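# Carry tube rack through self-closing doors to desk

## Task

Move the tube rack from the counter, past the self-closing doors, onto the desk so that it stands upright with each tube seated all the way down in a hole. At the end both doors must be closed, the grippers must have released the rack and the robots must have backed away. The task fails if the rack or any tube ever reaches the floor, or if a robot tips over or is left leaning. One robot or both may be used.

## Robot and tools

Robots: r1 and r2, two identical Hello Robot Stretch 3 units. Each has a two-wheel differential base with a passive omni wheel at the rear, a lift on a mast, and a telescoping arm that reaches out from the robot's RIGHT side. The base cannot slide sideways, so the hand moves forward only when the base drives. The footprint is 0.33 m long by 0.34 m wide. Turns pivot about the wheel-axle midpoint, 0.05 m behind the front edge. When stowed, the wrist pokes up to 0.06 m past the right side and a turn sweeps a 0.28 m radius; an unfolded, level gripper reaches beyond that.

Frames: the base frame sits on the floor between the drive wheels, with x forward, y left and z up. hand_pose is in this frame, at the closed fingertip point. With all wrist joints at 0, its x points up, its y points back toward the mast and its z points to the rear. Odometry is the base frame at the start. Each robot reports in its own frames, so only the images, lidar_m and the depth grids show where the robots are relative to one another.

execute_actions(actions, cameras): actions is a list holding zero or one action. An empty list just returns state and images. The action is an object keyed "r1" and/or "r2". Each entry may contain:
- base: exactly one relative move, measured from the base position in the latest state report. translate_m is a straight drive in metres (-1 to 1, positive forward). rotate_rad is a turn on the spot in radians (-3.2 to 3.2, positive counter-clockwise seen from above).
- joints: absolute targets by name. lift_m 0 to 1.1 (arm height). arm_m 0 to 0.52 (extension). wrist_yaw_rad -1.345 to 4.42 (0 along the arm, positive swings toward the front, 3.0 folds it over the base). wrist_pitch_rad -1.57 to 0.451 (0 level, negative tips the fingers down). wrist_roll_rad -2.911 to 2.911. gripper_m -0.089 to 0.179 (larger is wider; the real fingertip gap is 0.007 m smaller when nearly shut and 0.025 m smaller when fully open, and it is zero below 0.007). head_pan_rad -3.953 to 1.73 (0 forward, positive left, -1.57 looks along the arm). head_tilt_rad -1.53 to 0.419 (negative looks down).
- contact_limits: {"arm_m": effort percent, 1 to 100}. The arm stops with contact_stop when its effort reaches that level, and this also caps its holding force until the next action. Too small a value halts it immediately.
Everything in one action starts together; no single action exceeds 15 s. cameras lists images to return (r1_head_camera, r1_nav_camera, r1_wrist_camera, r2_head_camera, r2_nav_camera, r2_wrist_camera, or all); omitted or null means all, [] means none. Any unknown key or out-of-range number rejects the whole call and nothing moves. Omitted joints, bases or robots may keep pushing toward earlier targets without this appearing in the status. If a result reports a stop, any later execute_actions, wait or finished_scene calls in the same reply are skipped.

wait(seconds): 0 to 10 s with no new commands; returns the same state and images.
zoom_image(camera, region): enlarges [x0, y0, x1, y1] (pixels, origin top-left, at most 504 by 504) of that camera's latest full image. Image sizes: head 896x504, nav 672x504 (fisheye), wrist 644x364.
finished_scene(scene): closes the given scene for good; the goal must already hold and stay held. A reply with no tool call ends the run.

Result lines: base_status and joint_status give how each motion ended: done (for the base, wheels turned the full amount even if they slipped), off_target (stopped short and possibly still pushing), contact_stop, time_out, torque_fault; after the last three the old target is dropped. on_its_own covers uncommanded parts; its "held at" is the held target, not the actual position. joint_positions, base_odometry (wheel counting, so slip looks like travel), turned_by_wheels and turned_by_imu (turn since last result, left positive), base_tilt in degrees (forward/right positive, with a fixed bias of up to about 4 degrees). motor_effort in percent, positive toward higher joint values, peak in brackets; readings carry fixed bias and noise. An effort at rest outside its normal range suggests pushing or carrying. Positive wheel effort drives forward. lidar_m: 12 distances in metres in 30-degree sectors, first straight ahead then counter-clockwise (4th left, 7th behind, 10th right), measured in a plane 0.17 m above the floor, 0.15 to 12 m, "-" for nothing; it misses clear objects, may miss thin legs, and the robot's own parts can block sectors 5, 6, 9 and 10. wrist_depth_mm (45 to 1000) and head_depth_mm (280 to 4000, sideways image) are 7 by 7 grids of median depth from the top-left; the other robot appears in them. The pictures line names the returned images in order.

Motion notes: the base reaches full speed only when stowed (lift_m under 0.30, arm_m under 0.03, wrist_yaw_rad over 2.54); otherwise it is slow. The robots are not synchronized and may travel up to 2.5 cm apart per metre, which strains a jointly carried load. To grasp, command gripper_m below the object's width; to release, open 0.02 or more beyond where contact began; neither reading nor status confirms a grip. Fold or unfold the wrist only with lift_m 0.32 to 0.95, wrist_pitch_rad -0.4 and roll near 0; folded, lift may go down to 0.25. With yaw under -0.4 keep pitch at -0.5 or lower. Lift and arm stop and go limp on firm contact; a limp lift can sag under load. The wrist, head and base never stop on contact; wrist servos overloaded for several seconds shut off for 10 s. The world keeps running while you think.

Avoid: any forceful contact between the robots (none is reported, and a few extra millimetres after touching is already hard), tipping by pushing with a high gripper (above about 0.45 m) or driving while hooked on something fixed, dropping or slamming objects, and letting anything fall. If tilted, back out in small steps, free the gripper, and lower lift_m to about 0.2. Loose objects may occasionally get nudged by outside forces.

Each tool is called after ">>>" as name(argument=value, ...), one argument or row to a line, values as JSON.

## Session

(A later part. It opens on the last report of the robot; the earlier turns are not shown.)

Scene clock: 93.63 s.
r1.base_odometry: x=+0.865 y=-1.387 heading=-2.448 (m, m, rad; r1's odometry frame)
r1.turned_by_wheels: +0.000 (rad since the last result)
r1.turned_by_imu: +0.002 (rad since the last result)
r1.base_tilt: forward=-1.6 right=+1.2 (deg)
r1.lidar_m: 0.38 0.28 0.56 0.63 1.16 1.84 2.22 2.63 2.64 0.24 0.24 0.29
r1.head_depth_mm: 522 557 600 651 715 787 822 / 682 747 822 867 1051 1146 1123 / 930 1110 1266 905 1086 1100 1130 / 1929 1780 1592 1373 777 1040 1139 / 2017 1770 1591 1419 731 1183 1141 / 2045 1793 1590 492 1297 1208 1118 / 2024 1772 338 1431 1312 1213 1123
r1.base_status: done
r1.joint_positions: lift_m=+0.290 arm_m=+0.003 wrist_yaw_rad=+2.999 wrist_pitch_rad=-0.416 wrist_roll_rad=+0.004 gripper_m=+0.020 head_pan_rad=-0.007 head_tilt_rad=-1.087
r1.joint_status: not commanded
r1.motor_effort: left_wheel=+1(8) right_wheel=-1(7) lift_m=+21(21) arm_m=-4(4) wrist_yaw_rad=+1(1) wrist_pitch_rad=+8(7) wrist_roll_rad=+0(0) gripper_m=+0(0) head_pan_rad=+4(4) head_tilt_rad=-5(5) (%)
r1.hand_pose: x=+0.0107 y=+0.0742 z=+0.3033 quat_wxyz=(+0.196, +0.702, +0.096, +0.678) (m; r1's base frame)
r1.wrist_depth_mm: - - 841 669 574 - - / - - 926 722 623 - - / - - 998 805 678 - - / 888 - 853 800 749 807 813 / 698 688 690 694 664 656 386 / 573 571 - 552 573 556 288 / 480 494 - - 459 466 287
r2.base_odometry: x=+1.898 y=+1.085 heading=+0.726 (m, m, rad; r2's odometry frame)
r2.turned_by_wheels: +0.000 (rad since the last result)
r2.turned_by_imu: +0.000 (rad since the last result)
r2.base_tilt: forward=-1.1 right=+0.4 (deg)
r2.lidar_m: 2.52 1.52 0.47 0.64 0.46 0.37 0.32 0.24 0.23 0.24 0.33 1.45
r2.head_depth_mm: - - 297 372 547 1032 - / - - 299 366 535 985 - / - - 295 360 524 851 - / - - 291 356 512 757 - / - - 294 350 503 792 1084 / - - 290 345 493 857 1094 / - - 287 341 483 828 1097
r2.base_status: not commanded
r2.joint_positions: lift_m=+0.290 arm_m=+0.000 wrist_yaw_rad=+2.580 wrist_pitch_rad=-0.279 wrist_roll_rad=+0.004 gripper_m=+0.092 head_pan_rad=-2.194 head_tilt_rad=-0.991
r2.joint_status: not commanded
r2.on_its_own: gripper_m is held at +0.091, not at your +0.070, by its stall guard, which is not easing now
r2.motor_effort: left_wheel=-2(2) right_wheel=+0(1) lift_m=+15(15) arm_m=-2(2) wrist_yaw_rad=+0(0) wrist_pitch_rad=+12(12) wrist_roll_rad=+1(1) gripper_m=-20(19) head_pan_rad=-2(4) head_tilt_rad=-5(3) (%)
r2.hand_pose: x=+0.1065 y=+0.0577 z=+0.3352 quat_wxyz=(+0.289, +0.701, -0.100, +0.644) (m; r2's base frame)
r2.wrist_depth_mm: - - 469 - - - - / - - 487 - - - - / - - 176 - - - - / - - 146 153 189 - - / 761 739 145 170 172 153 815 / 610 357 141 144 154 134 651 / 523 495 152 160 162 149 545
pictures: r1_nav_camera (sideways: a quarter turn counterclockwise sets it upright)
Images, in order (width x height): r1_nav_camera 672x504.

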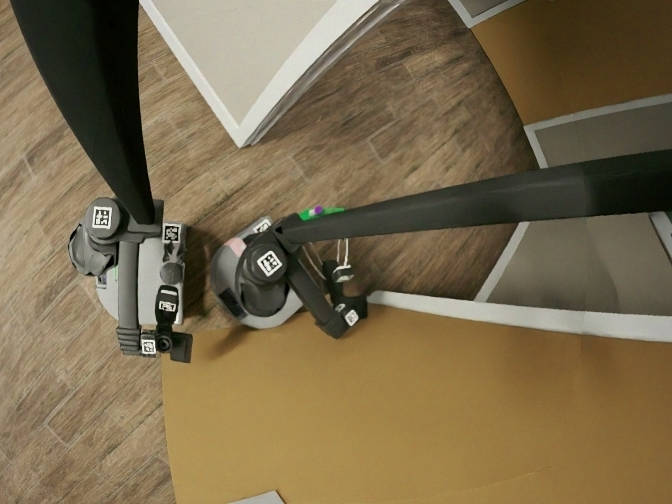

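>>> execute_actions(
  actions=[
    {"r1":{"base":{"translate_m":0.1}},"r2":{"base":{"translate_m":0.7},"joints":{"head_pan_rad":0,"head_tilt_rad":-0.7}}},
  ],
  cameras=[],
)

>>> execute_actions(
  actions=[
    {"r1":{"base":{"translate_m":0.27}},"r2":{"base":{"rotate_rad":1.55}}},
  ],
  cameras=["r1_nav_camera"],
)

Scene clock: 97.77 s.
r1.base_odometry: x=+0.789 y=-1.451 heading=-2.448 (m, m, rad; r1's odometry frame)
r1.turned_by_wheels: +0.000 (rad since the last result)
r1.turned_by_imu: +0.002 (rad since the last result)
r1.base_tilt: forward=-1.6 right=+1.2 (deg)
r1.lidar_m: 0.53 0.89 0.52 0.52 1.00 1.91 2.29 2.70 0.23 0.21 0.21 0.26
r1.head_depth_mm: 478 509 545 589 639 699 723 / 630 687 757 838 947 1089 1129 / 847 992 1197 1366 1295 1191 1128 / 1895 1777 1580 1428 1293 1199 1138 / 1976 1781 1582 1441 1299 1202 1133 / 2048 1773 1557 1344 1310 1213 1119 / 2015 1702 1381 1310 1320 1216 1122
r1.base_status: done
r1.joint_positions: lift_m=+0.290 arm_m=+0.003 wrist_yaw_rad=+3.002 wrist_pitch_rad=-0.417 wrist_roll_rad=+0.004 gripper_m=+0.020 head_pan_rad=-0.006 head_tilt_rad=-1.087
r1.joint_status: not commanded
r1.motor_effort: left_wheel=+0(6) right_wheel=+0(9) lift_m=+20(21) arm_m=-1(4) wrist_yaw_rad=-2(14) wrist_pitch_rad=+8(9) wrist_roll_rad=+0(0) gripper_m=+0(0) head_pan_rad=+3(4) head_tilt_rad=-5(5) (%)
r1.hand_pose: x=+0.0100 y=+0.0746 z=+0.3031 quat_wxyz=(+0.195, +0.702, +0.098, +0.679) (m; r1's base frame)
r1.wrist_depth_mm: - - 723 581 - - - / - - 792 624 - - - / - - 866 677 - - 708 / 882 - 839 737 788 829 674 / 688 677 671 697 670 659 652 / 571 565 - 557 570 547 538 / 488 497 - - 461 474 470
r2.base_odometry: x=+2.421 y=+1.550 heading=+0.726 (m, m, rad; r2's odometry frame)
r2.turned_by_wheels: +0.000 (rad since the last result)
r2.turned_by_imu: +0.004 (rad since the last result)
r2.base_tilt: forward=-1.2 right=+0.4 (deg)
r2.lidar_m: 1.82 1.54 1.10 1.06 0.60 0.63 0.82 0.60 0.58 1.03 1.06 1.43
r2.head_depth_mm: 1530 1729 1991 1978 1612 1345 1150 / 1526 1731 1990 2016 1616 1346 1153 / 1534 1730 1970 2000 1614 1345 1158 / 1538 1720 1992 1996 1611 1349 1151 / 1531 1734 1975 2010 1615 1346 1160 / 1536 1720 1981 2034 1610 1344 1164 / 1508 1715 1957 2020 1622 1354 1156
r2.base_status: done
r2.joint_positions: lift_m=+0.290 arm_m=+0.000 wrist_yaw_rad=+2.580 wrist_pitch_rad=-0.279 wrist_roll_rad=+0.004 gripper_m=+0.092 head_pan_rad=-0.007 head_tilt_rad=-0.704
r2.joint_status: all done
r2.on_its_own: gripper_m is held at +0.091, not at your +0.070, by its stall guard, which is not easing now
r2.motor_effort: left_wheel=-1(7) right_wheel=+0(9) lift_m=+15(15) arm_m=-1(1) wrist_yaw_rad=+0(0) wrist_pitch_rad=+13(12) wrist_roll_rad=+1(1) gripper_m=-20(20) head_pan_rad=+4(42) head_tilt_rad=+0(19) (%)
r2.hand_pose: x=+0.1065 y=+0.0577 z=+0.3352 quat_wxyz=(+0.289, +0.701, -0.100, +0.644) (m; r2's base frame)
r2.wrist_depth_mm: 833 922 - - - - - / 869 977 - - - - - / 909 - 175 - - - - / 942 - 147 153 173 - - / 765 752 145 170 172 153 822 / 618 357 141 144 154 134 651 / 522 500 153 160 162 149 554
pictures: none
No camera images: the call's "cameras" was empty. Leave "cameras" out to get every camera's image.

Scene clock: 100.03 s.
r1.base_odometry: x=+0.581 y=-1.624 heading=-2.448 (m, m, rad; r1's odometry frame)
r1.turned_by_wheels: +0.000 (rad since the last result)
r1.turned_by_imu: +0.002 (rad since the last result)
r1.base_tilt: forward=-1.6 right=+1.2 (deg)
r1.lidar_m: 0.43 0.62 0.77 0.52 0.53 2.12 2.52 0.42 0.24 0.21 0.21 0.25
r1.head_depth_mm: 389 421 464 516 582 669 726 / 487 547 622 706 830 1015 1128 / 1421 1655 1505 1119 1263 1183 1129 / 1632 1747 1576 1432 1307 1192 1139 / 1853 1782 1578 1424 1311 1195 1133 / 1996 1796 1596 1285 1291 1211 1112 / 2045 1782 907 1149 1266 1219 1121
r1.base_status: done
r1.joint_positions: lift_m=+0.290 arm_m=+0.003 wrist_yaw_rad=+3.003 wrist_pitch_rad=-0.417 wrist_roll_rad=+0.004 gripper_m=+0.020 head_pan_rad=-0.006 head_tilt_rad=-1.087
r1.joint_status: not commanded
r1.motor_effort: left_wheel=+0(5) right_wheel=+0(10) lift_m=+21(20) arm_m=-1(0) wrist_yaw_rad=-2(2) wrist_pitch_rad=+8(8) wrist_roll_rad=-1(0) gripper_m=+0(1) head_pan_rad=+4(3) head_tilt_rad=-4(4) (%)
r1.hand_pose: x=+0.0099 y=+0.0746 z=+0.3031 quat_wxyz=(+0.195, +0.702, +0.098, +0.679) (m; r1's base frame)
r1.wrist_depth_mm: 907 - 546 - - 653 643 / - - 575 - - - - / - - 629 - - - 620 / 873 - 670 843 824 673 557 / 693 690 671 709 669 648 605 / 569 567 - 552 567 545 547 / 489 499 - - 459 471 463
r2.base_odometry: x=+2.421 y=+1.550 heading=+2.276 (m, m, rad; r2's odometry frame)
r2.turned_by_wheels: +1.550 (rad since the last result)
r2.turned_by_imu: +1.561 (rad since the last result)
r2.base_tilt: forward=-1.2 right=+0.4 (deg)
r2.lidar_m: 1.06 0.60 0.61 0.72 0.61 0.58 1.03 1.05 1.40 1.82 1.56 1.11
r2.head_depth_mm: 881 999 1146 1339 1530 1339 1156 / 882 994 1141 1335 1529 1350 1155 / 880 990 1133 1330 1526 1348 1150 / 877 986 1132 1325 1532 1350 1158 / 877 984 1131 1321 1519 1348 1156 / 872 987 1125 1313 1523 1349 1155 / 869 979 1117 1246 1250 1230 1115
r2.base_status: done
r2.joint_positions: lift_m=+0.290 arm_m=+0.000 wrist_yaw_rad=+2.580 wrist_pitch_rad=-0.279 wrist_roll_rad=+0.004 gripper_m=+0.092 head_pan_rad=-0.007 head_tilt_rad=-0.704
r2.joint_status: not commanded
r2.on_its_own: gripper_m is held at +0.091, not at your +0.070, by its stall guard, which is not easing now
r2.motor_effort: left_wheel=-1(7) right_wheel=+2(14) lift_m=+15(15) arm_m=-2(2) wrist_yaw_rad=+0(0) wrist_pitch_rad=+12(12) wrist_roll_rad=+1(0) gripper_m=-20(19) head_pan_rad=+3(4) head_tilt_rad=+0(0) (%)
r2.hand_pose: x=+0.1065 y=+0.0577 z=+0.3352 quat_wxyz=(+0.289, +0.701, -0.100, +0.644) (m; r2's base frame)
r2.wrist_depth_mm: 667 - - - 589 726 817 / 777 - - - 642 802 837 / 871 878 175 701 692 884 854 / 735 707 146 155 173 964 867 / 754 732 146 170 172 153 822 / 613 356 140 144 154 134 656 / 524 502 153 160 161 149 545
pictures: r1_nav_camera (sideways: a quarter turn counterclockwise sets it upright)
Images, in order (width x height): r1_nav_camera 672x504.

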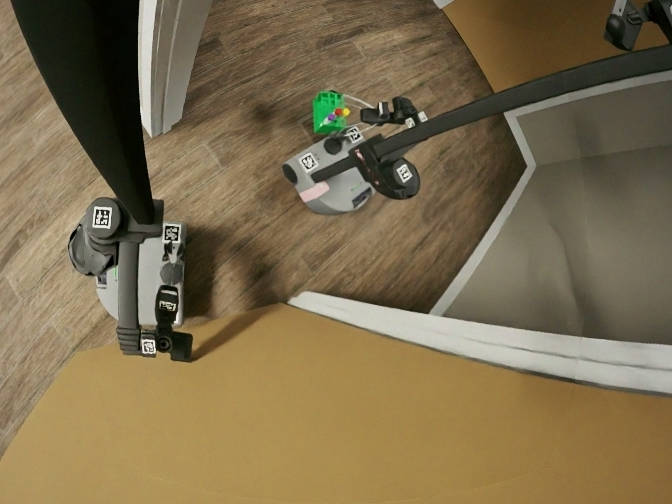

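>>> execute_actions(
  actions=[
    {"r1":{"base":{"rotate_rad":0.66},"joints":{"head_tilt_rad":-0.6}},"r2":{"base":{"translate_m":0.7}}},
  ],
  cameras=[],
)

>>> execute_actions(
  actions=[
    {"r1":{"base":{"translate_m":0.35}},"r2":{"base":{"rotate_rad":-1.57}}},
  ],
  cameras=["r1_nav_camera"],
)

>>> execute_actions(
  actions=[
    {"r1":{"base":{"translate_m":0.97}}},
  ],
  cameras=[],
)

>>> execute_actions(
  actions=[
    {"r1":{"base":{"rotate_rad":0.66},"joints":{"lift_m":0.45,"head_pan_rad":-0.6}}},
  ],
  cameras=[],
)

>>> execute_actions(
  actions=[
    {"r1":{"base":{"translate_m":0.65},"joints":{"lift_m":0.89,"arm_m":0.28,"wrist_yaw_rad":1.57,"wrist_pitch_rad":0,"gripper_m":0.08}}},
  ],
  cameras=["r1_wrist_camera","r2_nav_camera","r2_wrist_camera"],
)

Scene clock: 104.30 s.
r1.base_odometry: x=+0.581 y=-1.624 heading=-1.788 (m, m, rad; r1's odometry frame)
r1.turned_by_wheels: +0.660 (rad since the last result)
r1.turned_by_imu: +0.643 (rad since the last result)
r1.base_tilt: forward=-1.5 right=+1.2 (deg)
r1.lidar_m: 2.61 1.05 0.52 0.75 2.11 2.77 0.36 0.24 0.22 0.22 0.27 0.55
r1.head_depth_mm: 2236 2489 2721 2195 1758 1460 1241 / 2245 2465 2704 2208 1776 1463 1246 / 2237 2458 2692 2234 1777 1469 1254 / 2225 2440 2685 2234 1780 1475 1255 / 2221 2424 2680 2276 1780 1481 1264 / 2203 2458 2672 2284 1804 1480 1265 / 2200 2409 2681 2271 1796 1491 1249
r1.base_status: done
r1.joint_positions: lift_m=+0.290 arm_m=+0.003 wrist_yaw_rad=+3.001 wrist_pitch_rad=-0.417 wrist_roll_rad=+0.004 gripper_m=+0.020 head_pan_rad=-0.005 head_tilt_rad=-0.602
r1.joint_status: all done
r1.motor_effort: left_wheel=-1(16) right_wheel=+1(30) lift_m=+22(21) arm_m=-2(2) wrist_yaw_rad=-1(3) wrist_pitch_rad=+8(9) wrist_roll_rad=+0(0) gripper_m=+0(0) head_pan_rad=+3(3) head_tilt_rad=+1(24) (%)
r1.hand_pose: x=+0.0103 y=+0.0744 z=+0.3031 quat_wxyz=(+0.195, +0.702, +0.097, +0.678) (m; r1's base frame)
r1.wrist_depth_mm: - - - - 516 805 - / - - - - 560 877 - / - - - - 612 895 756 / 881 - 842 845 668 814 774 / 690 676 681 698 663 649 647 / 569 573 - 560 572 550 549 / 490 491 - - 459 464 465
r2.base_odometry: x=+1.968 y=+2.083 heading=+2.276 (m, m, rad; r2's odometry frame)
r2.turned_by_wheels: +0.000 (rad since the last result)
r2.turned_by_imu: +0.004 (rad since the last result)
r2.base_tilt: forward=-1.1 right=+0.4 (deg)
r2.lidar_m: 0.36 0.37 0.45 0.43 0.44 1.04 1.50 1.78 1.88 1.63 0.53 0.38
r2.head_depth_mm: 284 307 352 413 499 631 853 / 283 306 351 412 497 627 849 / - 305 350 410 495 622 842 / - 305 349 409 491 620 837 / - 304 348 407 491 617 831 / - 303 347 406 489 615 823 / - 302 346 405 487 610 819
r2.base_status: done
r2.joint_positions: lift_m=+0.290 arm_m=+0.000 wrist_yaw_rad=+2.580 wrist_pitch_rad=-0.279 wrist_roll_rad=+0.004 gripper_m=+0.092 head_pan_rad=-0.007 head_tilt_rad=-0.704
r2.joint_status: not commanded
r2.on_its_own: gripper_m is held at +0.091, not at your +0.070, by its stall guard, which is not easing now
r2.motor_effort: left_wheel=-2(5) right_wheel=+3(11) lift_m=+15(14) arm_m=-2(2) wrist_yaw_rad=+1(0) wrist_pitch_rad=+13(13) wrist_roll_rad=+0(1) gripper_m=-19(20) head_pan_rad=+3(4) head_tilt_rad=+2(3) (%)
r2.hand_pose: x=+0.1065 y=+0.0577 z=+0.3352 quat_wxyz=(+0.289, +0.701, -0.100, +0.644) (m; r2's base frame)
r2.wrist_depth_mm: 367 406 460 512 410 317 259 / 382 425 462 538 425 325 266 / 397 447 175 560 437 336 271 / 420 464 146 152 173 335 280 / 441 472 144 170 172 153 284 / 456 309 141 144 153 134 293 / 455 500 153 159 162 149 289
pictures: none
No camera images: the call's "cameras" was empty. Leave "cameras" out to get every camera's image.

Scene clock: 108.97 s.
r1.base_odometry: x=+0.506 y=-1.965 heading=-1.788 (m, m, rad; r1's odometry frame)
r1.turned_by_wheels: +0.000 (rad since the last result)
r1.turned_by_imu: -0.010 (rad since the last result)
r1.base_tilt: forward=-1.6 right=+1.2 (deg)
r1.lidar_m: 2.25 1.72 0.83 0.47 0.49 0.43 0.28 0.26 0.26 0.33 1.02 1.31
r1.head_depth_mm: 1957 2150 2400 2203 1754 1453 1237 / 1938 2120 2401 2261 1765 1460 1251 / 1943 2108 2346 2243 1781 1466 1252 / 1919 2126 2356 2264 1787 1467 1262 / 1894 2110 2303 2300 1795 1485 1261 / 1887 2072 2312 2302 1791 1495 1258 / 1893 2061 2279 2301 1815 1495 1277
r1.base_status: done
r1.joint_positions: lift_m=+0.290 arm_m=+0.003 wrist_yaw_rad=+3.000 wrist_pitch_rad=-0.417 wrist_roll_rad=+0.004 gripper_m=+0.020 head_pan_rad=-0.005 head_tilt_rad=-0.601
r1.joint_status: not commanded
r1.motor_effort: left_wheel=-2(24) right_wheel=-1(34) lift_m=+25(26) arm_m=-2(2) wrist_yaw_rad=-1(2) wrist_pitch_rad=+8(10) wrist_roll_rad=+0(0) gripper_m=+1(0) head_pan_rad=+2(3) head_tilt_rad=+0(1) (%)
r1.hand_pose: x=+0.0105 y=+0.0743 z=+0.3029 quat_wxyz=(+0.196, +0.702, +0.097, +0.678) (m; r1's base frame)
r1.wrist_depth_mm: - - 474 - - - - / - - 504 - - - - / - - 542 882 761 - - / 870 - 592 827 790 840 815 / 692 678 642 696 665 662 652 / 567 560 - 553 573 549 542 / 487 499 - - 461 468 463
r2.base_odometry: x=+1.968 y=+2.083 heading=+0.706 (m, m, rad; r2's odometry frame)
r2.turned_by_wheels: -1.570 (rad since the last result)
r2.turned_by_imu: -1.583 (rad since the last result)
r2.base_tilt: forward=-1.2 right=+0.4 (deg)
r2.lidar_m: 1.61 0.53 0.38 0.36 0.37 0.45 0.43 0.45 0.75 1.49 1.77 1.87
r2.head_depth_mm: 1517 1719 1966 2005 1618 1351 1163 / 1518 1699 1969 2012 1605 1349 1152 / 1495 1704 1951 2018 1612 1342 1152 / 1507 1694 1944 2026 1621 1347 1159 / 1501 1692 1933 2003 1615 1345 1162 / 1473 1624 1719 1692 1522 1319 1157 / 1147 1133 1122 1108 1099 1085 1069
r2.base_status: done
r2.joint_positions: lift_m=+0.290 arm_m=+0.000 wrist_yaw_rad=+2.580 wrist_pitch_rad=-0.279 wrist_roll_rad=+0.004 gripper_m=+0.092 head_pan_rad=-0.007 head_tilt_rad=-0.704
r2.joint_status: not commanded
r2.on_its_own: gripper_m is held at +0.091, not at your +0.070, by its stall guard, which is not easing now
r2.motor_effort: left_wheel=+1(7) right_wheel=-2(8) lift_m=+15(16) arm_m=-2(2) wrist_yaw_rad=+0(0) wrist_pitch_rad=+12(13) wrist_roll_rad=+1(1) gripper_m=-19(20) head_pan_rad=+3(3) head_tilt_rad=+1(1) (%)
r2.hand_pose: x=+0.1065 y=+0.0577 z=+0.3352 quat_wxyz=(+0.289, +0.701, -0.100, +0.644) (m; r2's base frame)
r2.wrist_depth_mm: 312 344 389 445 532 647 829 / 323 364 391 477 580 711 951 / 337 381 175 513 632 778 - / 354 395 146 152 173 893 - / 372 406 145 170 173 154 816 / 392 271 141 144 154 135 657 / 395 466 153 160 162 149 555
pictures: r1_nav_camera (sideways: a quarter turn counterclockwise sets it upright)
Images, in order (width x height): r1_nav_camera 672x504.

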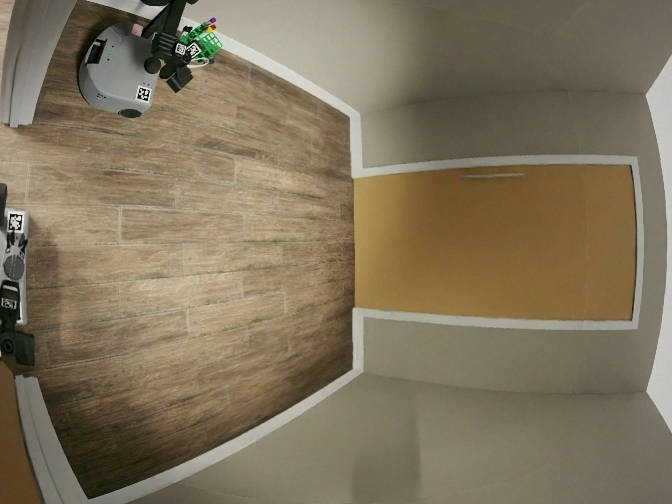

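Scene clock: 113.90 s.
r1.base_odometry: x=+0.297 y=-2.913 heading=-1.788 (m, m, rad; r1's odometry frame)
r1.turned_by_wheels: +0.000 (rad since the last result)
r1.turned_by_imu: +0.006 (rad since the last result)
r1.base_tilt: forward=-1.6 right=+1.2 (deg)
r1.lidar_m: 1.28 1.31 1.26 1.18 0.93 1.10 1.03 0.99 0.98 0.92 0.93 1.20
r1.head_depth_mm: 1084 1195 1339 1517 1652 1453 1241 / 1086 1200 1337 1501 1672 1461 1244 / 1087 1192 1322 1488 1687 1471 1253 / 1082 1185 1320 1482 1670 1470 1257 / 1072 1185 1307 1470 1649 1475 1263 / 1064 1173 1301 1450 1655 1491 1267 / 1059 1168 1291 1460 1668 1489 1256
r1.base_status: done
r1.joint_positions: lift_m=+0.290 arm_m=+0.003 wrist_yaw_rad=+3.000 wrist_pitch_rad=-0.417 wrist_roll_rad=+0.004 gripper_m=+0.020 head_pan_rad=-0.005 head_tilt_rad=-0.601
r1.joint_status: not commanded
r1.motor_effort: left_wheel=-1(6) right_wheel=+1(9) lift_m=+25(25) arm_m=-2(2) wrist_yaw_rad=+0(0) wrist_pitch_rad=+9(8) wrist_roll_rad=+0(0) gripper_m=+0(1) head_pan_rad=+3(4) head_tilt_rad=+0(0) (%)
r1.hand_pose: x=+0.0105 y=+0.0743 z=+0.3029 quat_wxyz=(+0.196, +0.702, +0.097, +0.678) (m; r1's base frame)
r1.wrist_depth_mm: 716 - - - - - - / - - - - - - - / 877 - - - - - - / 816 - 863 842 833 815 811 / 684 678 679 680 659 653 652 / 570 564 - 557 569 547 543 / 484 499 - - 456 469 465
r2.base_odometry: x=+1.968 y=+2.083 heading=+0.706 (m, m, rad; r2's odometry frame)
r2.turned_by_wheels: +0.000 (rad since the last result)
r2.turned_by_imu: -0.001 (rad since the last result)
r2.base_tilt: forward=-1.1 right=+0.4 (deg)
r2.lidar_m: 1.61 0.53 0.38 0.36 0.37 0.45 0.43 0.45 0.70 1.49 0.79 1.88
r2.head_depth_mm: 1519 1710 1963 2000 1593 1343 1157 / 1519 1706 1960 1993 1599 1346 1155 / 1509 1687 1936 1999 1608 1346 1158 / 1506 1702 1942 1996 1613 1350 1153 / 1495 1709 1930 1996 1607 1352 1159 / 1473 1621 1731 1695 1531 1317 1160 / 1152 1134 1122 1112 1098 1083 1069
r2.base_status: not commanded
r2.joint_positions: lift_m=+0.290 arm_m=+0.000 wrist_yaw_rad=+2.580 wrist_pitch_rad=-0.279 wrist_roll_rad=+0.004 gripper_m=+0.092 head_pan_rad=-0.007 head_tilt_rad=-0.704
r2.joint_status: not commanded
r2.on_its_own: gripper_m is held at +0.091, not at your +0.070, by its stall guard, which is not easing now
r2.motor_effort: left_wheel=+1(1) right_wheel=-1(2) lift_m=+14(14) arm_m=-2(2) wrist_yaw_rad=+0(0) wrist_pitch_rad=+13(12) wrist_roll_rad=+0(1) gripper_m=-20(20) head_pan_rad=+4(3) head_tilt_rad=+1(1) (%)
r2.hand_pose: x=+0.1065 y=+0.0577 z=+0.3352 quat_wxyz=(+0.289, +0.701, -0.100, +0.644) (m; r2's base frame)
r2.wrist_depth_mm: 314 343 393 453 524 639 854 / 325 364 393 481 567 719 922 / 341 380 176 509 619 783 - / 357 397 146 152 173 891 - / 371 402 145 169 172 153 828 / 390 272 141 144 153 134 652 / 404 469 153 160 161 149 546
pictures: none
No camera images: the call's "cameras" was empty. Leave "cameras" out to get every camera's image.

Scene clock: 116.20 s.
r1.base_odometry: x=+0.297 y=-2.913 heading=-1.128 (m, m, rad; r1's odometry frame)
r1.turned_by_wheels: +0.660 (rad since the last result)
r1.turned_by_imu: +0.652 (rad since the last result)
r1.base_tilt: forward=-1.6 right=+1.2 (deg)
r1.lidar_m: 1.35 1.21 1.18 0.94 1.06 1.01 0.99 0.95 0.92 0.97 1.31 1.28
r1.head_depth_mm: 1075 1184 1322 1471 1660 1457 1239 / 1075 1179 1299 1483 1656 1463 1246 / 1076 1185 1316 1478 1655 1477 1254 / 1076 1190 1321 1479 1677 1471 1252 / 1070 1188 1321 1499 1681 1476 1252 / 1079 1180 1319 1486 1668 1489 1260 / 1084 1194 1319 1502 1693 1494 1271
r1.base_status: done
r1.joint_positions: lift_m=+0.450 arm_m=+0.003 wrist_yaw_rad=+3.000 wrist_pitch_rad=-0.417 wrist_roll_rad=+0.004 gripper_m=+0.020 head_pan_rad=-0.593 head_tilt_rad=-0.601
r1.joint_status: all done
r1.motor_effort: left_wheel=-1(6) right_wheel=+2(10) lift_m=+30(31) arm_m=-2(2) wrist_yaw_rad=-1(0) wrist_pitch_rad=+8(8) wrist_roll_rad=+0(0) gripper_m=+1(0) head_pan_rad=-6(52) head_tilt_rad=+0(0) (%)
r1.hand_pose: x=+0.0105 y=+0.0743 z=+0.4626 quat_wxyz=(+0.196, +0.702, +0.097, +0.678) (m; r1's base frame)
r1.wrist_depth_mm: 909 - 998 - - - 966 / 948 - - - - - - / 973 - - - - - - / - - - - - - - / 966 946 949 977 921 911 891 / 808 778 - 780 794 761 761 / 671 675 - 656 645 657 647
r2.base_odometry: x=+1.968 y=+2.083 heading=+0.706 (m, m, rad; r2's odometry frame)
r2.turned_by_wheels: +0.000 (rad since the last result)
r2.turned_by_imu: +0.000 (rad since the last result)
r2.base_tilt: forward=-1.2 right=+0.4 (deg)
r2.lidar_m: 1.61 0.53 0.38 0.36 0.37 0.45 0.43 0.44 0.70 1.49 0.81 1.88
r2.head_depth_mm: 1522 1711 1981 2000 1607 1342 1154 / 1520 1711 1961 2008 1604 1350 1151 / 1498 1690 1970 1997 1608 1346 1158 / 1504 1689 1934 1999 1603 1353 1159 / 1501 1698 1936 2006 1604 1341 1159 / 1475 1631 1742 1697 1530 1312 1164 / 1150 1137 1122 1110 1101 1081 1069
r2.base_status: not commanded
r2.joint_positions: lift_m=+0.290 arm_m=+0.000 wrist_yaw_rad=+2.580 wrist_pitch_rad=-0.279 wrist_roll_rad=+0.004 gripper_m=+0.092 head_pan_rad=-0.007 head_tilt_rad=-0.704
r2.joint_status: not commanded
r2.on_its_own: gripper_m is held at +0.091, not at your +0.070, by its stall guard, which is not easing now
r2.motor_effort: left_wheel=+0(1) right_wheel=-2(2) lift_m=+15(14) arm_m=-2(2) wrist_yaw_rad=+1(1) wrist_pitch_rad=+12(12) wrist_roll_rad=+1(1) gripper_m=-20(20) head_pan_rad=+3(4) head_tilt_rad=+2(0) (%)
r2.hand_pose: x=+0.1065 y=+0.0577 z=+0.3352 quat_wxyz=(+0.289, +0.701, -0.100, +0.644) (m; r2's base frame)
r2.wrist_depth_mm: 314 345 391 451 535 649 827 / 324 362 394 477 573 713 930 / 338 380 176 515 620 779 - / 354 399 146 152 173 889 - / 375 403 145 170 171 153 814 / 388 273 141 144 153 134 649 / 398 474 152 160 162 149 551
pictures: none
No camera images: the call's "cameras" was empty. Leave "cameras" out to get every camera's image.

Scene clock: 123.93 s.
r1.base_odometry: x=+0.576 y=-3.500 heading=-1.128 (m, m, rad; r1's odometry frame)
r1.turned_by_wheels: +0.000 (rad since the last result)
r1.turned_by_imu: +0.004 (rad since the last result)
r1.base_tilt: forward=-1.6 right=+1.2 (deg)
r1.lidar_m: 0.78 0.85 0.83 0.87 1.24 1.51 1.63 1.30 1.27 0.99 0.75 0.74
r1.head_depth_mm: 599 656 729 820 940 1095 1223 / 599 657 732 825 942 1103 1220 / 599 660 733 827 950 1102 1234 / 600 657 736 829 951 1110 1222 / 601 659 736 829 950 1114 1242 / 602 663 736 834 954 1117 1240 / 595 655 727 827 938 1122 1248
r1.base_status: done
r1.joint_positions: lift_m=+0.890 arm_m=+0.280 wrist_yaw_rad=+1.570 wrist_pitch_rad=-0.022 wrist_roll_rad=+0.004 gripper_m=+0.080 head_pan_rad=-0.593 head_tilt_rad=-0.601
r1.joint_status: all done
r1.motor_effort: left_wheel=-2(3) right_wheel=+2(9) lift_m=+30(32) arm_m=+2(2) wrist_yaw_rad=+0(3) wrist_pitch_rad=+10(10) wrist_roll_rad=+0(1) gripper_m=+1(81) head_pan_rad=-6(6) head_tilt_rad=+1(1) (%)
r1.hand_pose: x=+0.2343 y=-0.4248 z=+0.9988 quat_wxyz=(+0.505, +0.506, -0.495, +0.493) (m; r1's base frame)
r1.wrist_depth_mm: 915 733 586 491 432 380 337 / 924 758 615 507 435 384 344 / 947 796 630 521 449 391 349 / 987 806 638 540 463 399 355 / 980 844 643 555 481 405 359 / 995 903 631 568 502 413 369 / - 984 698 577 495 434 372
r2.base_odometry: x=+1.968 y=+2.083 heading=+0.706 (m, m, rad; r2's odometry frame)
r2.turned_by_wheels: +0.000 (rad since the last result)
r2.turned_by_imu: -0.001 (rad since the last result)
r2.base_tilt: forward=-1.2 right=+0.4 (deg)
r2.lidar_m: 1.62 0.53 0.38 0.36 0.37 0.45 0.43 0.45 0.70 1.49 1.77 0.98
r2.head_depth_mm: 1512 1677 1843 1881 1409 1345 1152 / 1514 1707 1977 2004 1471 1349 1157 / 1503 1699 1953 2011 1616 1351 1154 / 1509 1693 1937 1999 1614 1350 1150 / 1507 1691 1938 2006 1609 1343 1157 / 1476 1630 1735 1693 1527 1317 1156 / 1143 1143 1117 1104 1095 1081 1069
r2.base_status: not commanded
r2.joint_positions: lift_m=+0.290 arm_m=+0.000 wrist_yaw_rad=+2.580 wrist_pitch_rad=-0.279 wrist_roll_rad=+0.004 gripper_m=+0.092 head_pan_rad=-0.007 head_tilt_rad=-0.704
r2.joint_status: not commanded
r2.on_its_own: gripper_m is held at +0.091, not at your +0.070, by its stall guard, which is not easing now
r2.motor_effort: left_wheel=+1(1) right_wheel=-2(2) lift_m=+15(14) arm_m=-3(2) wrist_yaw_rad=+0(0) wrist_pitch_rad=+12(12) wrist_roll_rad=+1(1) gripper_m=-20(20) head_pan_rad=+3(3) head_tilt_rad=+1(1) (%)
r2.hand_pose: x=+0.1065 y=+0.0577 z=+0.3352 quat_wxyz=(+0.289, +0.701, -0.100, +0.644) (m; r2's base frame)
r2.wrist_depth_mm: 313 346 392 449 537 655 829 / 325 365 394 478 575 720 939 / 338 379 176 518 617 785 - / 354 394 146 152 172 873 - / 371 405 146 170 172 154 817 / 393 274 141 144 154 134 645 / 401 465 152 160 162 149 556
pictures: r1_wrist_camera, r2_nav_camera (sideways: a quarter turn counterclockwise sets it upright), r2_wrist_camera
Images, in order (width x height): r1_wrist_camera 644x364, r2_nav_camera 672x504, r2_wrist_camera 644x364.

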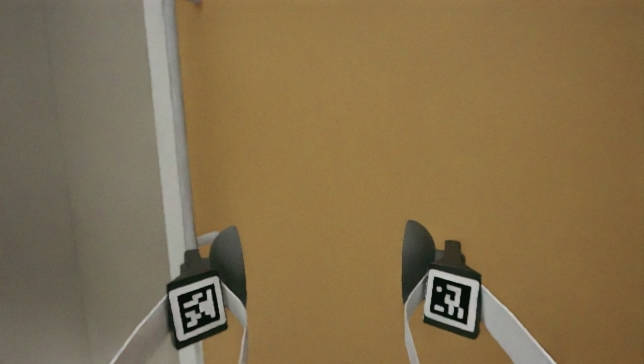

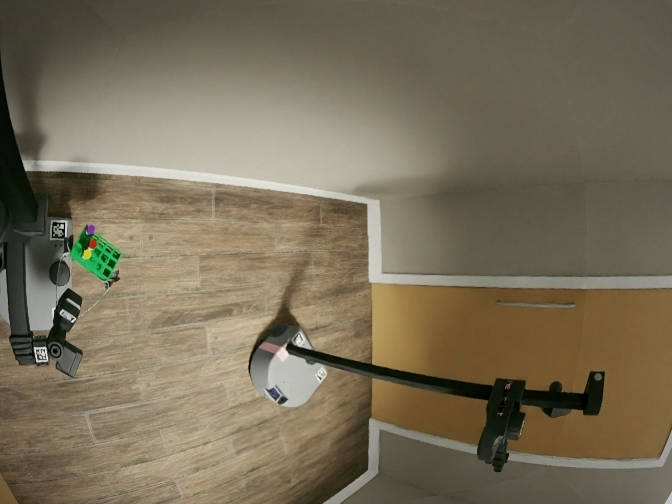

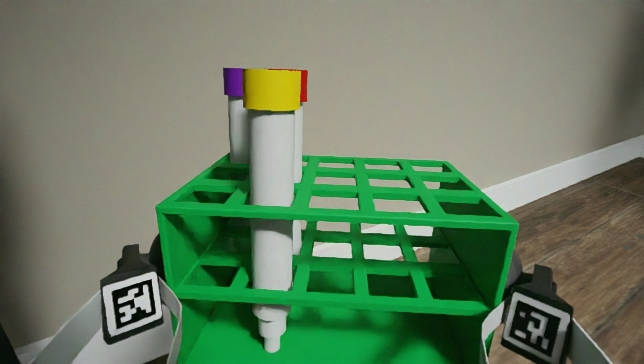

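>>> execute_actions(
  actions=[
    {"r1":{"base":{"rotate_rad":0.6},"joints":{"arm_m":0.175}}},
  ],
  cameras=[],
)

>>> execute_actions(
  actions=[
    {"r1":{"base":{"translate_m":0.25}}},
  ],
  cameras=[],
)

>>> execute_actions(
  actions=[
    {"r1":{"base":{"rotate_rad":-0.6}}},
  ],
  cameras=[],
)

>>> execute_actions(
  actions=[
    {"r1":{"base":{"translate_m":0.18}}},
  ],
  cameras=["r1_wrist_camera"],
)

Scene clock: 126.03 s.
r1.base_odometry: x=+0.576 y=-3.500 heading=-0.528 (m, m, rad; r1's odometry frame)
r1.turned_by_wheels: +0.600 (rad since the last result)
r1.turned_by_imu: +0.593 (rad since the last result)
r1.base_tilt: forward=-1.6 right=+1.2 (deg)
r1.lidar_m: 0.84 0.83 0.90 1.12 1.56 1.61 1.29 1.27 0.93 0.75 0.74 0.79
r1.head_depth_mm: 617 669 729 818 886 1036 1165 / 651 710 784 874 990 1149 1221 / 699 769 854 953 1082 1264 1248 / 743 822 922 1037 1205 1389 1255 / 795 884 998 1146 1356 1461 1268 / 853 957 1075 1188 1315 1400 1266 / 864 924 992 1065 1150 1252 1260
r1.base_status: done
r1.joint_positions: lift_m=+0.890 arm_m=+0.175 wrist_yaw_rad=+1.570 wrist_pitch_rad=-0.022 wrist_roll_rad=+0.004 gripper_m=+0.080 head_pan_rad=-0.593 head_tilt_rad=-0.601
r1.joint_status: all done
r1.motor_effort: left_wheel=-2(3) right_wheel=+2(8) lift_m=+30(30) arm_m=-4(4) wrist_yaw_rad=+0(0) wrist_pitch_rad=+11(10) wrist_roll_rad=+0(0) gripper_m=+1(0) head_pan_rad=-5(5) head_tilt_rad=+0(0) (%)
r1.hand_pose: x=+0.2343 y=-0.3205 z=+0.9988 quat_wxyz=(+0.505, +0.506, -0.495, +0.493) (m; r1's base frame)
r1.wrist_depth_mm: 686 772 844 903 619 455 358 / 716 778 863 933 640 462 362 / 730 791 872 950 648 471 369 / 735 822 879 955 658 480 371 / 755 812 908 979 712 480 379 / 751 839 981 - 775 439 384 / 775 819 972 - 738 522 385
r2.base_odometry: x=+1.968 y=+2.083 heading=+0.706 (m, m, rad; r2's odometry frame)
r2.turned_by_wheels: +0.000 (rad since the last result)
r2.turned_by_imu: +0.000 (rad since the last result)
r2.base_tilt: forward=-1.2 right=+0.4 (deg)
r2.lidar_m: 1.61 0.53 0.38 0.36 0.37 0.45 0.43 0.44 0.71 1.49 1.78 1.01
r2.head_depth_mm: 1491 1714 1947 1982 1394 1345 1153 / 1498 1703 1957 2010 1521 1346 1156 / 1496 1703 1943 2006 1603 1345 1155 / 1512 1705 1955 1987 1615 1347 1153 / 1504 1687 1942 2009 1609 1354 1153 / 1468 1626 1733 1696 1526 1318 1163 / 1149 1133 1122 1107 1094 1080 1072
r2.base_status: not commanded
r2.joint_positions: lift_m=+0.290 arm_m=+0.000 wrist_yaw_rad=+2.580 wrist_pitch_rad=-0.279 wrist_roll_rad=+0.004 gripper_m=+0.092 head_pan_rad=-0.007 head_tilt_rad=-0.704
r2.joint_status: not commanded
r2.on_its_own: gripper_m is held at +0.091, not at your +0.070, by its stall guard, which is not easing now
r2.motor_effort: left_wheel=+1(1) right_wheel=-2(2) lift_m=+15(14) arm_m=-2(2) wrist_yaw_rad=+0(1) wrist_pitch_rad=+12(12) wrist_roll_rad=+1(0) gripper_m=-19(20) head_pan_rad=+2(3) head_tilt_rad=+1(3) (%)
r2.hand_pose: x=+0.1065 y=+0.0577 z=+0.3352 quat_wxyz=(+0.289, +0.701, -0.100, +0.644) (m; r2's base frame)
r2.wrist_depth_mm: 313 344 393 454 531 631 838 / 323 361 391 477 570 710 946 / 338 381 175 507 621 783 - / 354 398 146 152 173 879 - / 370 408 145 170 172 154 812 / 392 272 141 144 154 134 660 / 395 467 153 160 162 149 549
pictures: none
No camera images: the call's "cameras" was empty. Leave "cameras" out to get every camera's image.

Scene clock: 129.77 s.
r1.base_odometry: x=+0.791 y=-3.626 heading=-0.528 (m, m, rad; r1's odometry frame)
r1.turned_by_wheels: +0.000 (rad since the last result)
r1.turned_by_imu: +0.002 (rad since the last result)
r1.base_tilt: forward=-1.6 right=+1.2 (deg)
r1.lidar_m: 0.60 0.60 0.65 0.98 1.60 1.82 1.52 1.50 0.81 0.64 0.63 0.69
r1.head_depth_mm: 536 582 637 705 762 887 1031 / 568 619 682 760 855 977 1148 / 601 659 732 820 935 1091 1205 / 642 706 791 898 1034 1222 1257 / 686 761 852 950 1076 1214 1234 / 683 734 787 857 935 1033 1142 / 622 662 705 755 822 892 978
r1.base_status: done
r1.joint_positions: lift_m=+0.890 arm_m=+0.175 wrist_yaw_rad=+1.570 wrist_pitch_rad=-0.022 wrist_roll_rad=+0.004 gripper_m=+0.080 head_pan_rad=-0.593 head_tilt_rad=-0.601
r1.joint_status: not commanded
r1.motor_effort: left_wheel=-2(1) right_wheel=+2(8) lift_m=+30(30) arm_m=-4(4) wrist_yaw_rad=-1(0) wrist_pitch_rad=+11(10) wrist_roll_rad=+0(0) gripper_m=+1(0) head_pan_rad=-5(5) head_tilt_rad=+1(0) (%)
r1.hand_pose: x=+0.2343 y=-0.3205 z=+0.9988 quat_wxyz=(+0.505, +0.506, -0.495, +0.493) (m; r1's base frame)
r1.wrist_depth_mm: 513 555 614 674 479 345 261 / 527 571 620 671 485 354 266 / 529 577 644 705 495 360 269 / 543 587 658 704 509 364 271 / 551 615 674 730 547 372 274 / 552 614 704 755 596 356 275 / 559 610 697 762 578 397 282
r2.base_odometry: x=+1.968 y=+2.083 heading=+0.706 (m, m, rad; r2's odometry frame)
r2.turned_by_wheels: +0.000 (rad since the last result)
r2.turned_by_imu: -0.001 (rad since the last result)
r2.base_tilt: forward=-1.1 right=+0.5 (deg)
r2.lidar_m: 1.01 0.53 0.38 0.36 0.37 0.45 0.43 0.44 0.70 1.49 1.77 1.88
r2.head_depth_mm: 816 1710 1965 2014 1567 1347 1159 / 838 1657 1887 1929 1488 1346 1157 / 1476 1707 1945 1983 1499 1346 1149 / 1510 1692 1965 2022 1604 1343 1151 / 1500 1683 1937 2003 1616 1359 1153 / 1475 1627 1729 1712 1534 1321 1157 / 1145 1135 1120 1106 1095 1083 1069
r2.base_status: not commanded
r2.joint_positions: lift_m=+0.290 arm_m=+0.000 wrist_yaw_rad=+2.580 wrist_pitch_rad=-0.279 wrist_roll_rad=+0.004 gripper_m=+0.092 head_pan_rad=-0.007 head_tilt_rad=-0.704
r2.joint_status: not commanded
r2.on_its_own: gripper_m is held at +0.091, not at your +0.070, by its stall guard, which is not easing now
r2.motor_effort: left_wheel=+1(1) right_wheel=-2(2) lift_m=+15(14) arm_m=-2(2) wrist_yaw_rad=+0(0) wrist_pitch_rad=+12(12) wrist_roll_rad=+0(1) gripper_m=-19(20) head_pan_rad=+3(4) head_tilt_rad=+0(2) (%)
r2.hand_pose: x=+0.1065 y=+0.0577 z=+0.3352 quat_wxyz=(+0.289, +0.701, -0.100, +0.644) (m; r2's base frame)
r2.wrist_depth_mm: 313 344 388 452 531 656 842 / 322 360 395 480 576 705 950 / 338 378 176 514 627 769 - / 355 395 146 152 173 860 - / 372 402 145 170 172 153 813 / 391 272 141 144 153 134 656 / 400 465 153 159 162 149 543
pictures: none
No camera images: the call's "cameras" was empty. Leave "cameras" out to get every camera's image.

Scene clock: 131.67 s.
r1.base_odometry: x=+0.791 y=-3.626 heading=-1.128 (m, m, rad; r1's odometry frame)
r1.turned_by_wheels: -0.600 (rad since the last result)
r1.turned_by_imu: -0.592 (rad since the last result)
r1.base_tilt: forward=-1.6 right=+1.2 (deg)
r1.lidar_m: 0.67 0.61 0.60 0.63 0.90 1.15 1.77 1.54 1.50 0.87 0.66 0.63
r1.head_depth_mm: 513 564 627 706 778 943 1131 / 513 565 629 709 810 949 1148 / 508 558 618 697 812 952 1142 / 508 559 630 712 816 953 1146 / 511 564 618 698 798 953 1148 / 510 563 634 712 819 958 1161 / 517 570 633 717 822 960 1153
r1.base_status: done
r1.joint_positions: lift_m=+0.890 arm_m=+0.175 wrist_yaw_rad=+1.570 wrist_pitch_rad=-0.022 wrist_roll_rad=+0.004 gripper_m=+0.080 head_pan_rad=-0.593 head_tilt_rad=-0.601
r1.joint_status: not commanded
r1.motor_effort: left_wheel=+1(3) right_wheel=-2(7) lift_m=+30(29) arm_m=-4(4) wrist_yaw_rad=-1(1) wrist_pitch_rad=+10(10) wrist_roll_rad=-1(0) gripper_m=+1(0) head_pan_rad=-6(5) head_tilt_rad=+0(0) (%)
r1.hand_pose: x=+0.2343 y=-0.3205 z=+0.9988 quat_wxyz=(+0.505, +0.506, -0.495, +0.493) (m; r1's base frame)
r1.wrist_depth_mm: 695 666 541 443 394 343 307 / 702 689 546 446 399 350 308 / 718 720 566 450 412 358 318 / 711 731 577 466 415 361 323 / 710 770 593 501 432 369 331 / 717 779 580 515 455 372 333 / 711 816 641 526 458 394 341
r2.base_odometry: x=+1.968 y=+2.083 heading=+0.706 (m, m, rad; r2's odometry frame)
r2.turned_by_wheels: +0.000 (rad since the last result)
r2.turned_by_imu: +0.000 (rad since the last result)
r2.base_tilt: forward=-1.1 right=+0.4 (deg)
r2.lidar_m: 1.01 0.53 0.38 0.36 0.37 0.45 0.43 0.45 0.70 1.49 1.78 1.87
r2.head_depth_mm: 1137 1712 1962 1985 1611 1341 1147 / 787 1703 1970 1985 1486 1345 1157 / 874 1001 1860 1877 1482 1346 1148 / 1507 1689 1950 2003 1590 1348 1157 / 1508 1688 1943 1993 1606 1346 1156 / 1461 1624 1733 1709 1536 1321 1158 / 1148 1136 1122 1109 1096 1081 1075
r2.base_status: not commanded
r2.joint_positions: lift_m=+0.290 arm_m=+0.000 wrist_yaw_rad=+2.580 wrist_pitch_rad=-0.279 wrist_roll_rad=+0.004 gripper_m=+0.092 head_pan_rad=-0.007 head_tilt_rad=-0.704
r2.joint_status: not commanded
r2.on_its_own: gripper_m is held at +0.091, not at your +0.070, by its stall guard, which is not easing now
r2.motor_effort: left_wheel=+1(1) right_wheel=-2(1) lift_m=+15(14) arm_m=-2(2) wrist_yaw_rad=+0(0) wrist_pitch_rad=+12(13) wrist_roll_rad=+1(1) gripper_m=-19(20) head_pan_rad=+3(3) head_tilt_rad=+1(1) (%)
r2.hand_pose: x=+0.1065 y=+0.0577 z=+0.3352 quat_wxyz=(+0.289, +0.701, -0.100, +0.644) (m; r2's base frame)
r2.wrist_depth_mm: 314 344 389 450 536 644 841 / 325 361 391 476 580 704 942 / 339 378 175 513 615 791 - / 354 396 146 152 173 873 - / 373 402 145 170 171 153 819 / 391 273 141 144 154 134 643 / 396 465 153 159 162 149 544
pictures: none
No camera images: the call's "cameras" was empty. Leave "cameras" out to get every camera's image.

Scene clock: 134.87 s.
r1.base_odometry: x=+0.869 y=-3.788 heading=-1.128 (m, m, rad; r1's odometry frame)
r1.turned_by_wheels: +0.000 (rad since the last result)
r1.turned_by_imu: +0.001 (rad since the last result)
r1.base_tilt: forward=-1.6 right=+1.2 (deg)
r1.lidar_m: 0.52 0.51 0.50 0.53 0.75 1.28 1.93 1.64 1.59 0.66 0.50 0.47
r1.head_depth_mm: 376 401 444 506 577 701 842 / 381 420 466 526 591 704 848 / 376 413 460 520 598 703 848 / 371 409 454 519 593 703 849 / 383 421 469 528 605 709 855 / 383 421 469 530 608 711 859 / 384 423 472 532 609 715 860
r1.base_status: done
r1.joint_positions: lift_m=+0.890 arm_m=+0.175 wrist_yaw_rad=+1.570 wrist_pitch_rad=-0.022 wrist_roll_rad=+0.004 gripper_m=+0.080 head_pan_rad=-0.593 head_tilt_rad=-0.601
r1.joint_status: not commanded
r1.motor_effort: left_wheel=+1(4) right_wheel=-1(4) lift_m=+30(29) arm_m=-4(4) wrist_yaw_rad=-1(1) wrist_pitch_rad=+10(10) wrist_roll_rad=+0(0) gripper_m=+1(0) head_pan_rad=-5(5) head_tilt_rad=+0(1) (%)
r1.hand_pose: x=+0.2343 y=-0.3205 z=+0.9988 quat_wxyz=(+0.505, +0.506, -0.495, +0.493) (m; r1's base frame)
r1.wrist_depth_mm: 519 407 315 261 242 212 189 / 545 419 325 270 248 217 193 / 571 436 351 295 253 222 197 / 573 455 363 302 258 227 200 / 601 474 349 309 268 231 204 / 611 505 339 318 281 229 207 / 617 551 393 326 280 243 210
r2.base_odometry: x=+1.968 y=+2.083 heading=+0.706 (m, m, rad; r2's odometry frame)
r2.turned_by_wheels: +0.000 (rad since the last result)
r2.turned_by_imu: -0.001 (rad since the last result)
r2.base_tilt: forward=-1.2 right=+0.4 (deg)
r2.lidar_m: 1.15 0.53 0.38 0.36 0.37 0.45 0.43 0.44 0.70 1.49 1.77 1.88
r2.head_depth_mm: 1441 1717 1977 1996 1609 1346 1154 / 1320 1702 1946 2010 1603 1348 1153 / 901 1702 1951 1993 1539 1336 1153 / 1006 1633 1899 1941 1574 1351 1153 / 1505 1698 1939 2022 1611 1348 1159 / 1479 1616 1726 1696 1530 1315 1155 / 1148 1137 1123 1108 1093 1083 1073
r2.base_status: not commanded
r2.joint_positions: lift_m=+0.290 arm_m=+0.000 wrist_yaw_rad=+2.580 wrist_pitch_rad=-0.279 wrist_roll_rad=+0.004 gripper_m=+0.092 head_pan_rad=-0.007 head_tilt_rad=-0.704
r2.joint_status: not commanded
r2.on_its_own: gripper_m is held at +0.091, not at your +0.070, by its stall guard, which is not easing now
r2.motor_effort: left_wheel=+1(1) right_wheel=-2(2) lift_m=+15(14) arm_m=-2(2) wrist_yaw_rad=+1(0) wrist_pitch_rad=+12(13) wrist_roll_rad=+1(0) gripper_m=-21(19) head_pan_rad=+3(3) head_tilt_rad=+2(2) (%)
r2.hand_pose: x=+0.1065 y=+0.0577 z=+0.3352 quat_wxyz=(+0.289, +0.701, -0.100, +0.644) (m; r2's base frame)
r2.wrist_depth_mm: 313 345 393 449 532 645 841 / 324 362 392 478 570 715 953 / 339 380 175 516 617 798 - / 355 395 146 152 173 875 - / 370 403 145 169 173 153 817 / 394 274 141 144 154 135 649 / 402 465 153 160 162 149 543
pictures: r1_wrist_camera
Images, in order (width x height): r1_wrist_camera 644x364.

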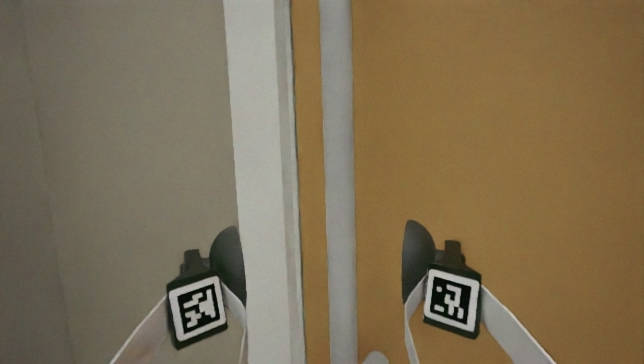

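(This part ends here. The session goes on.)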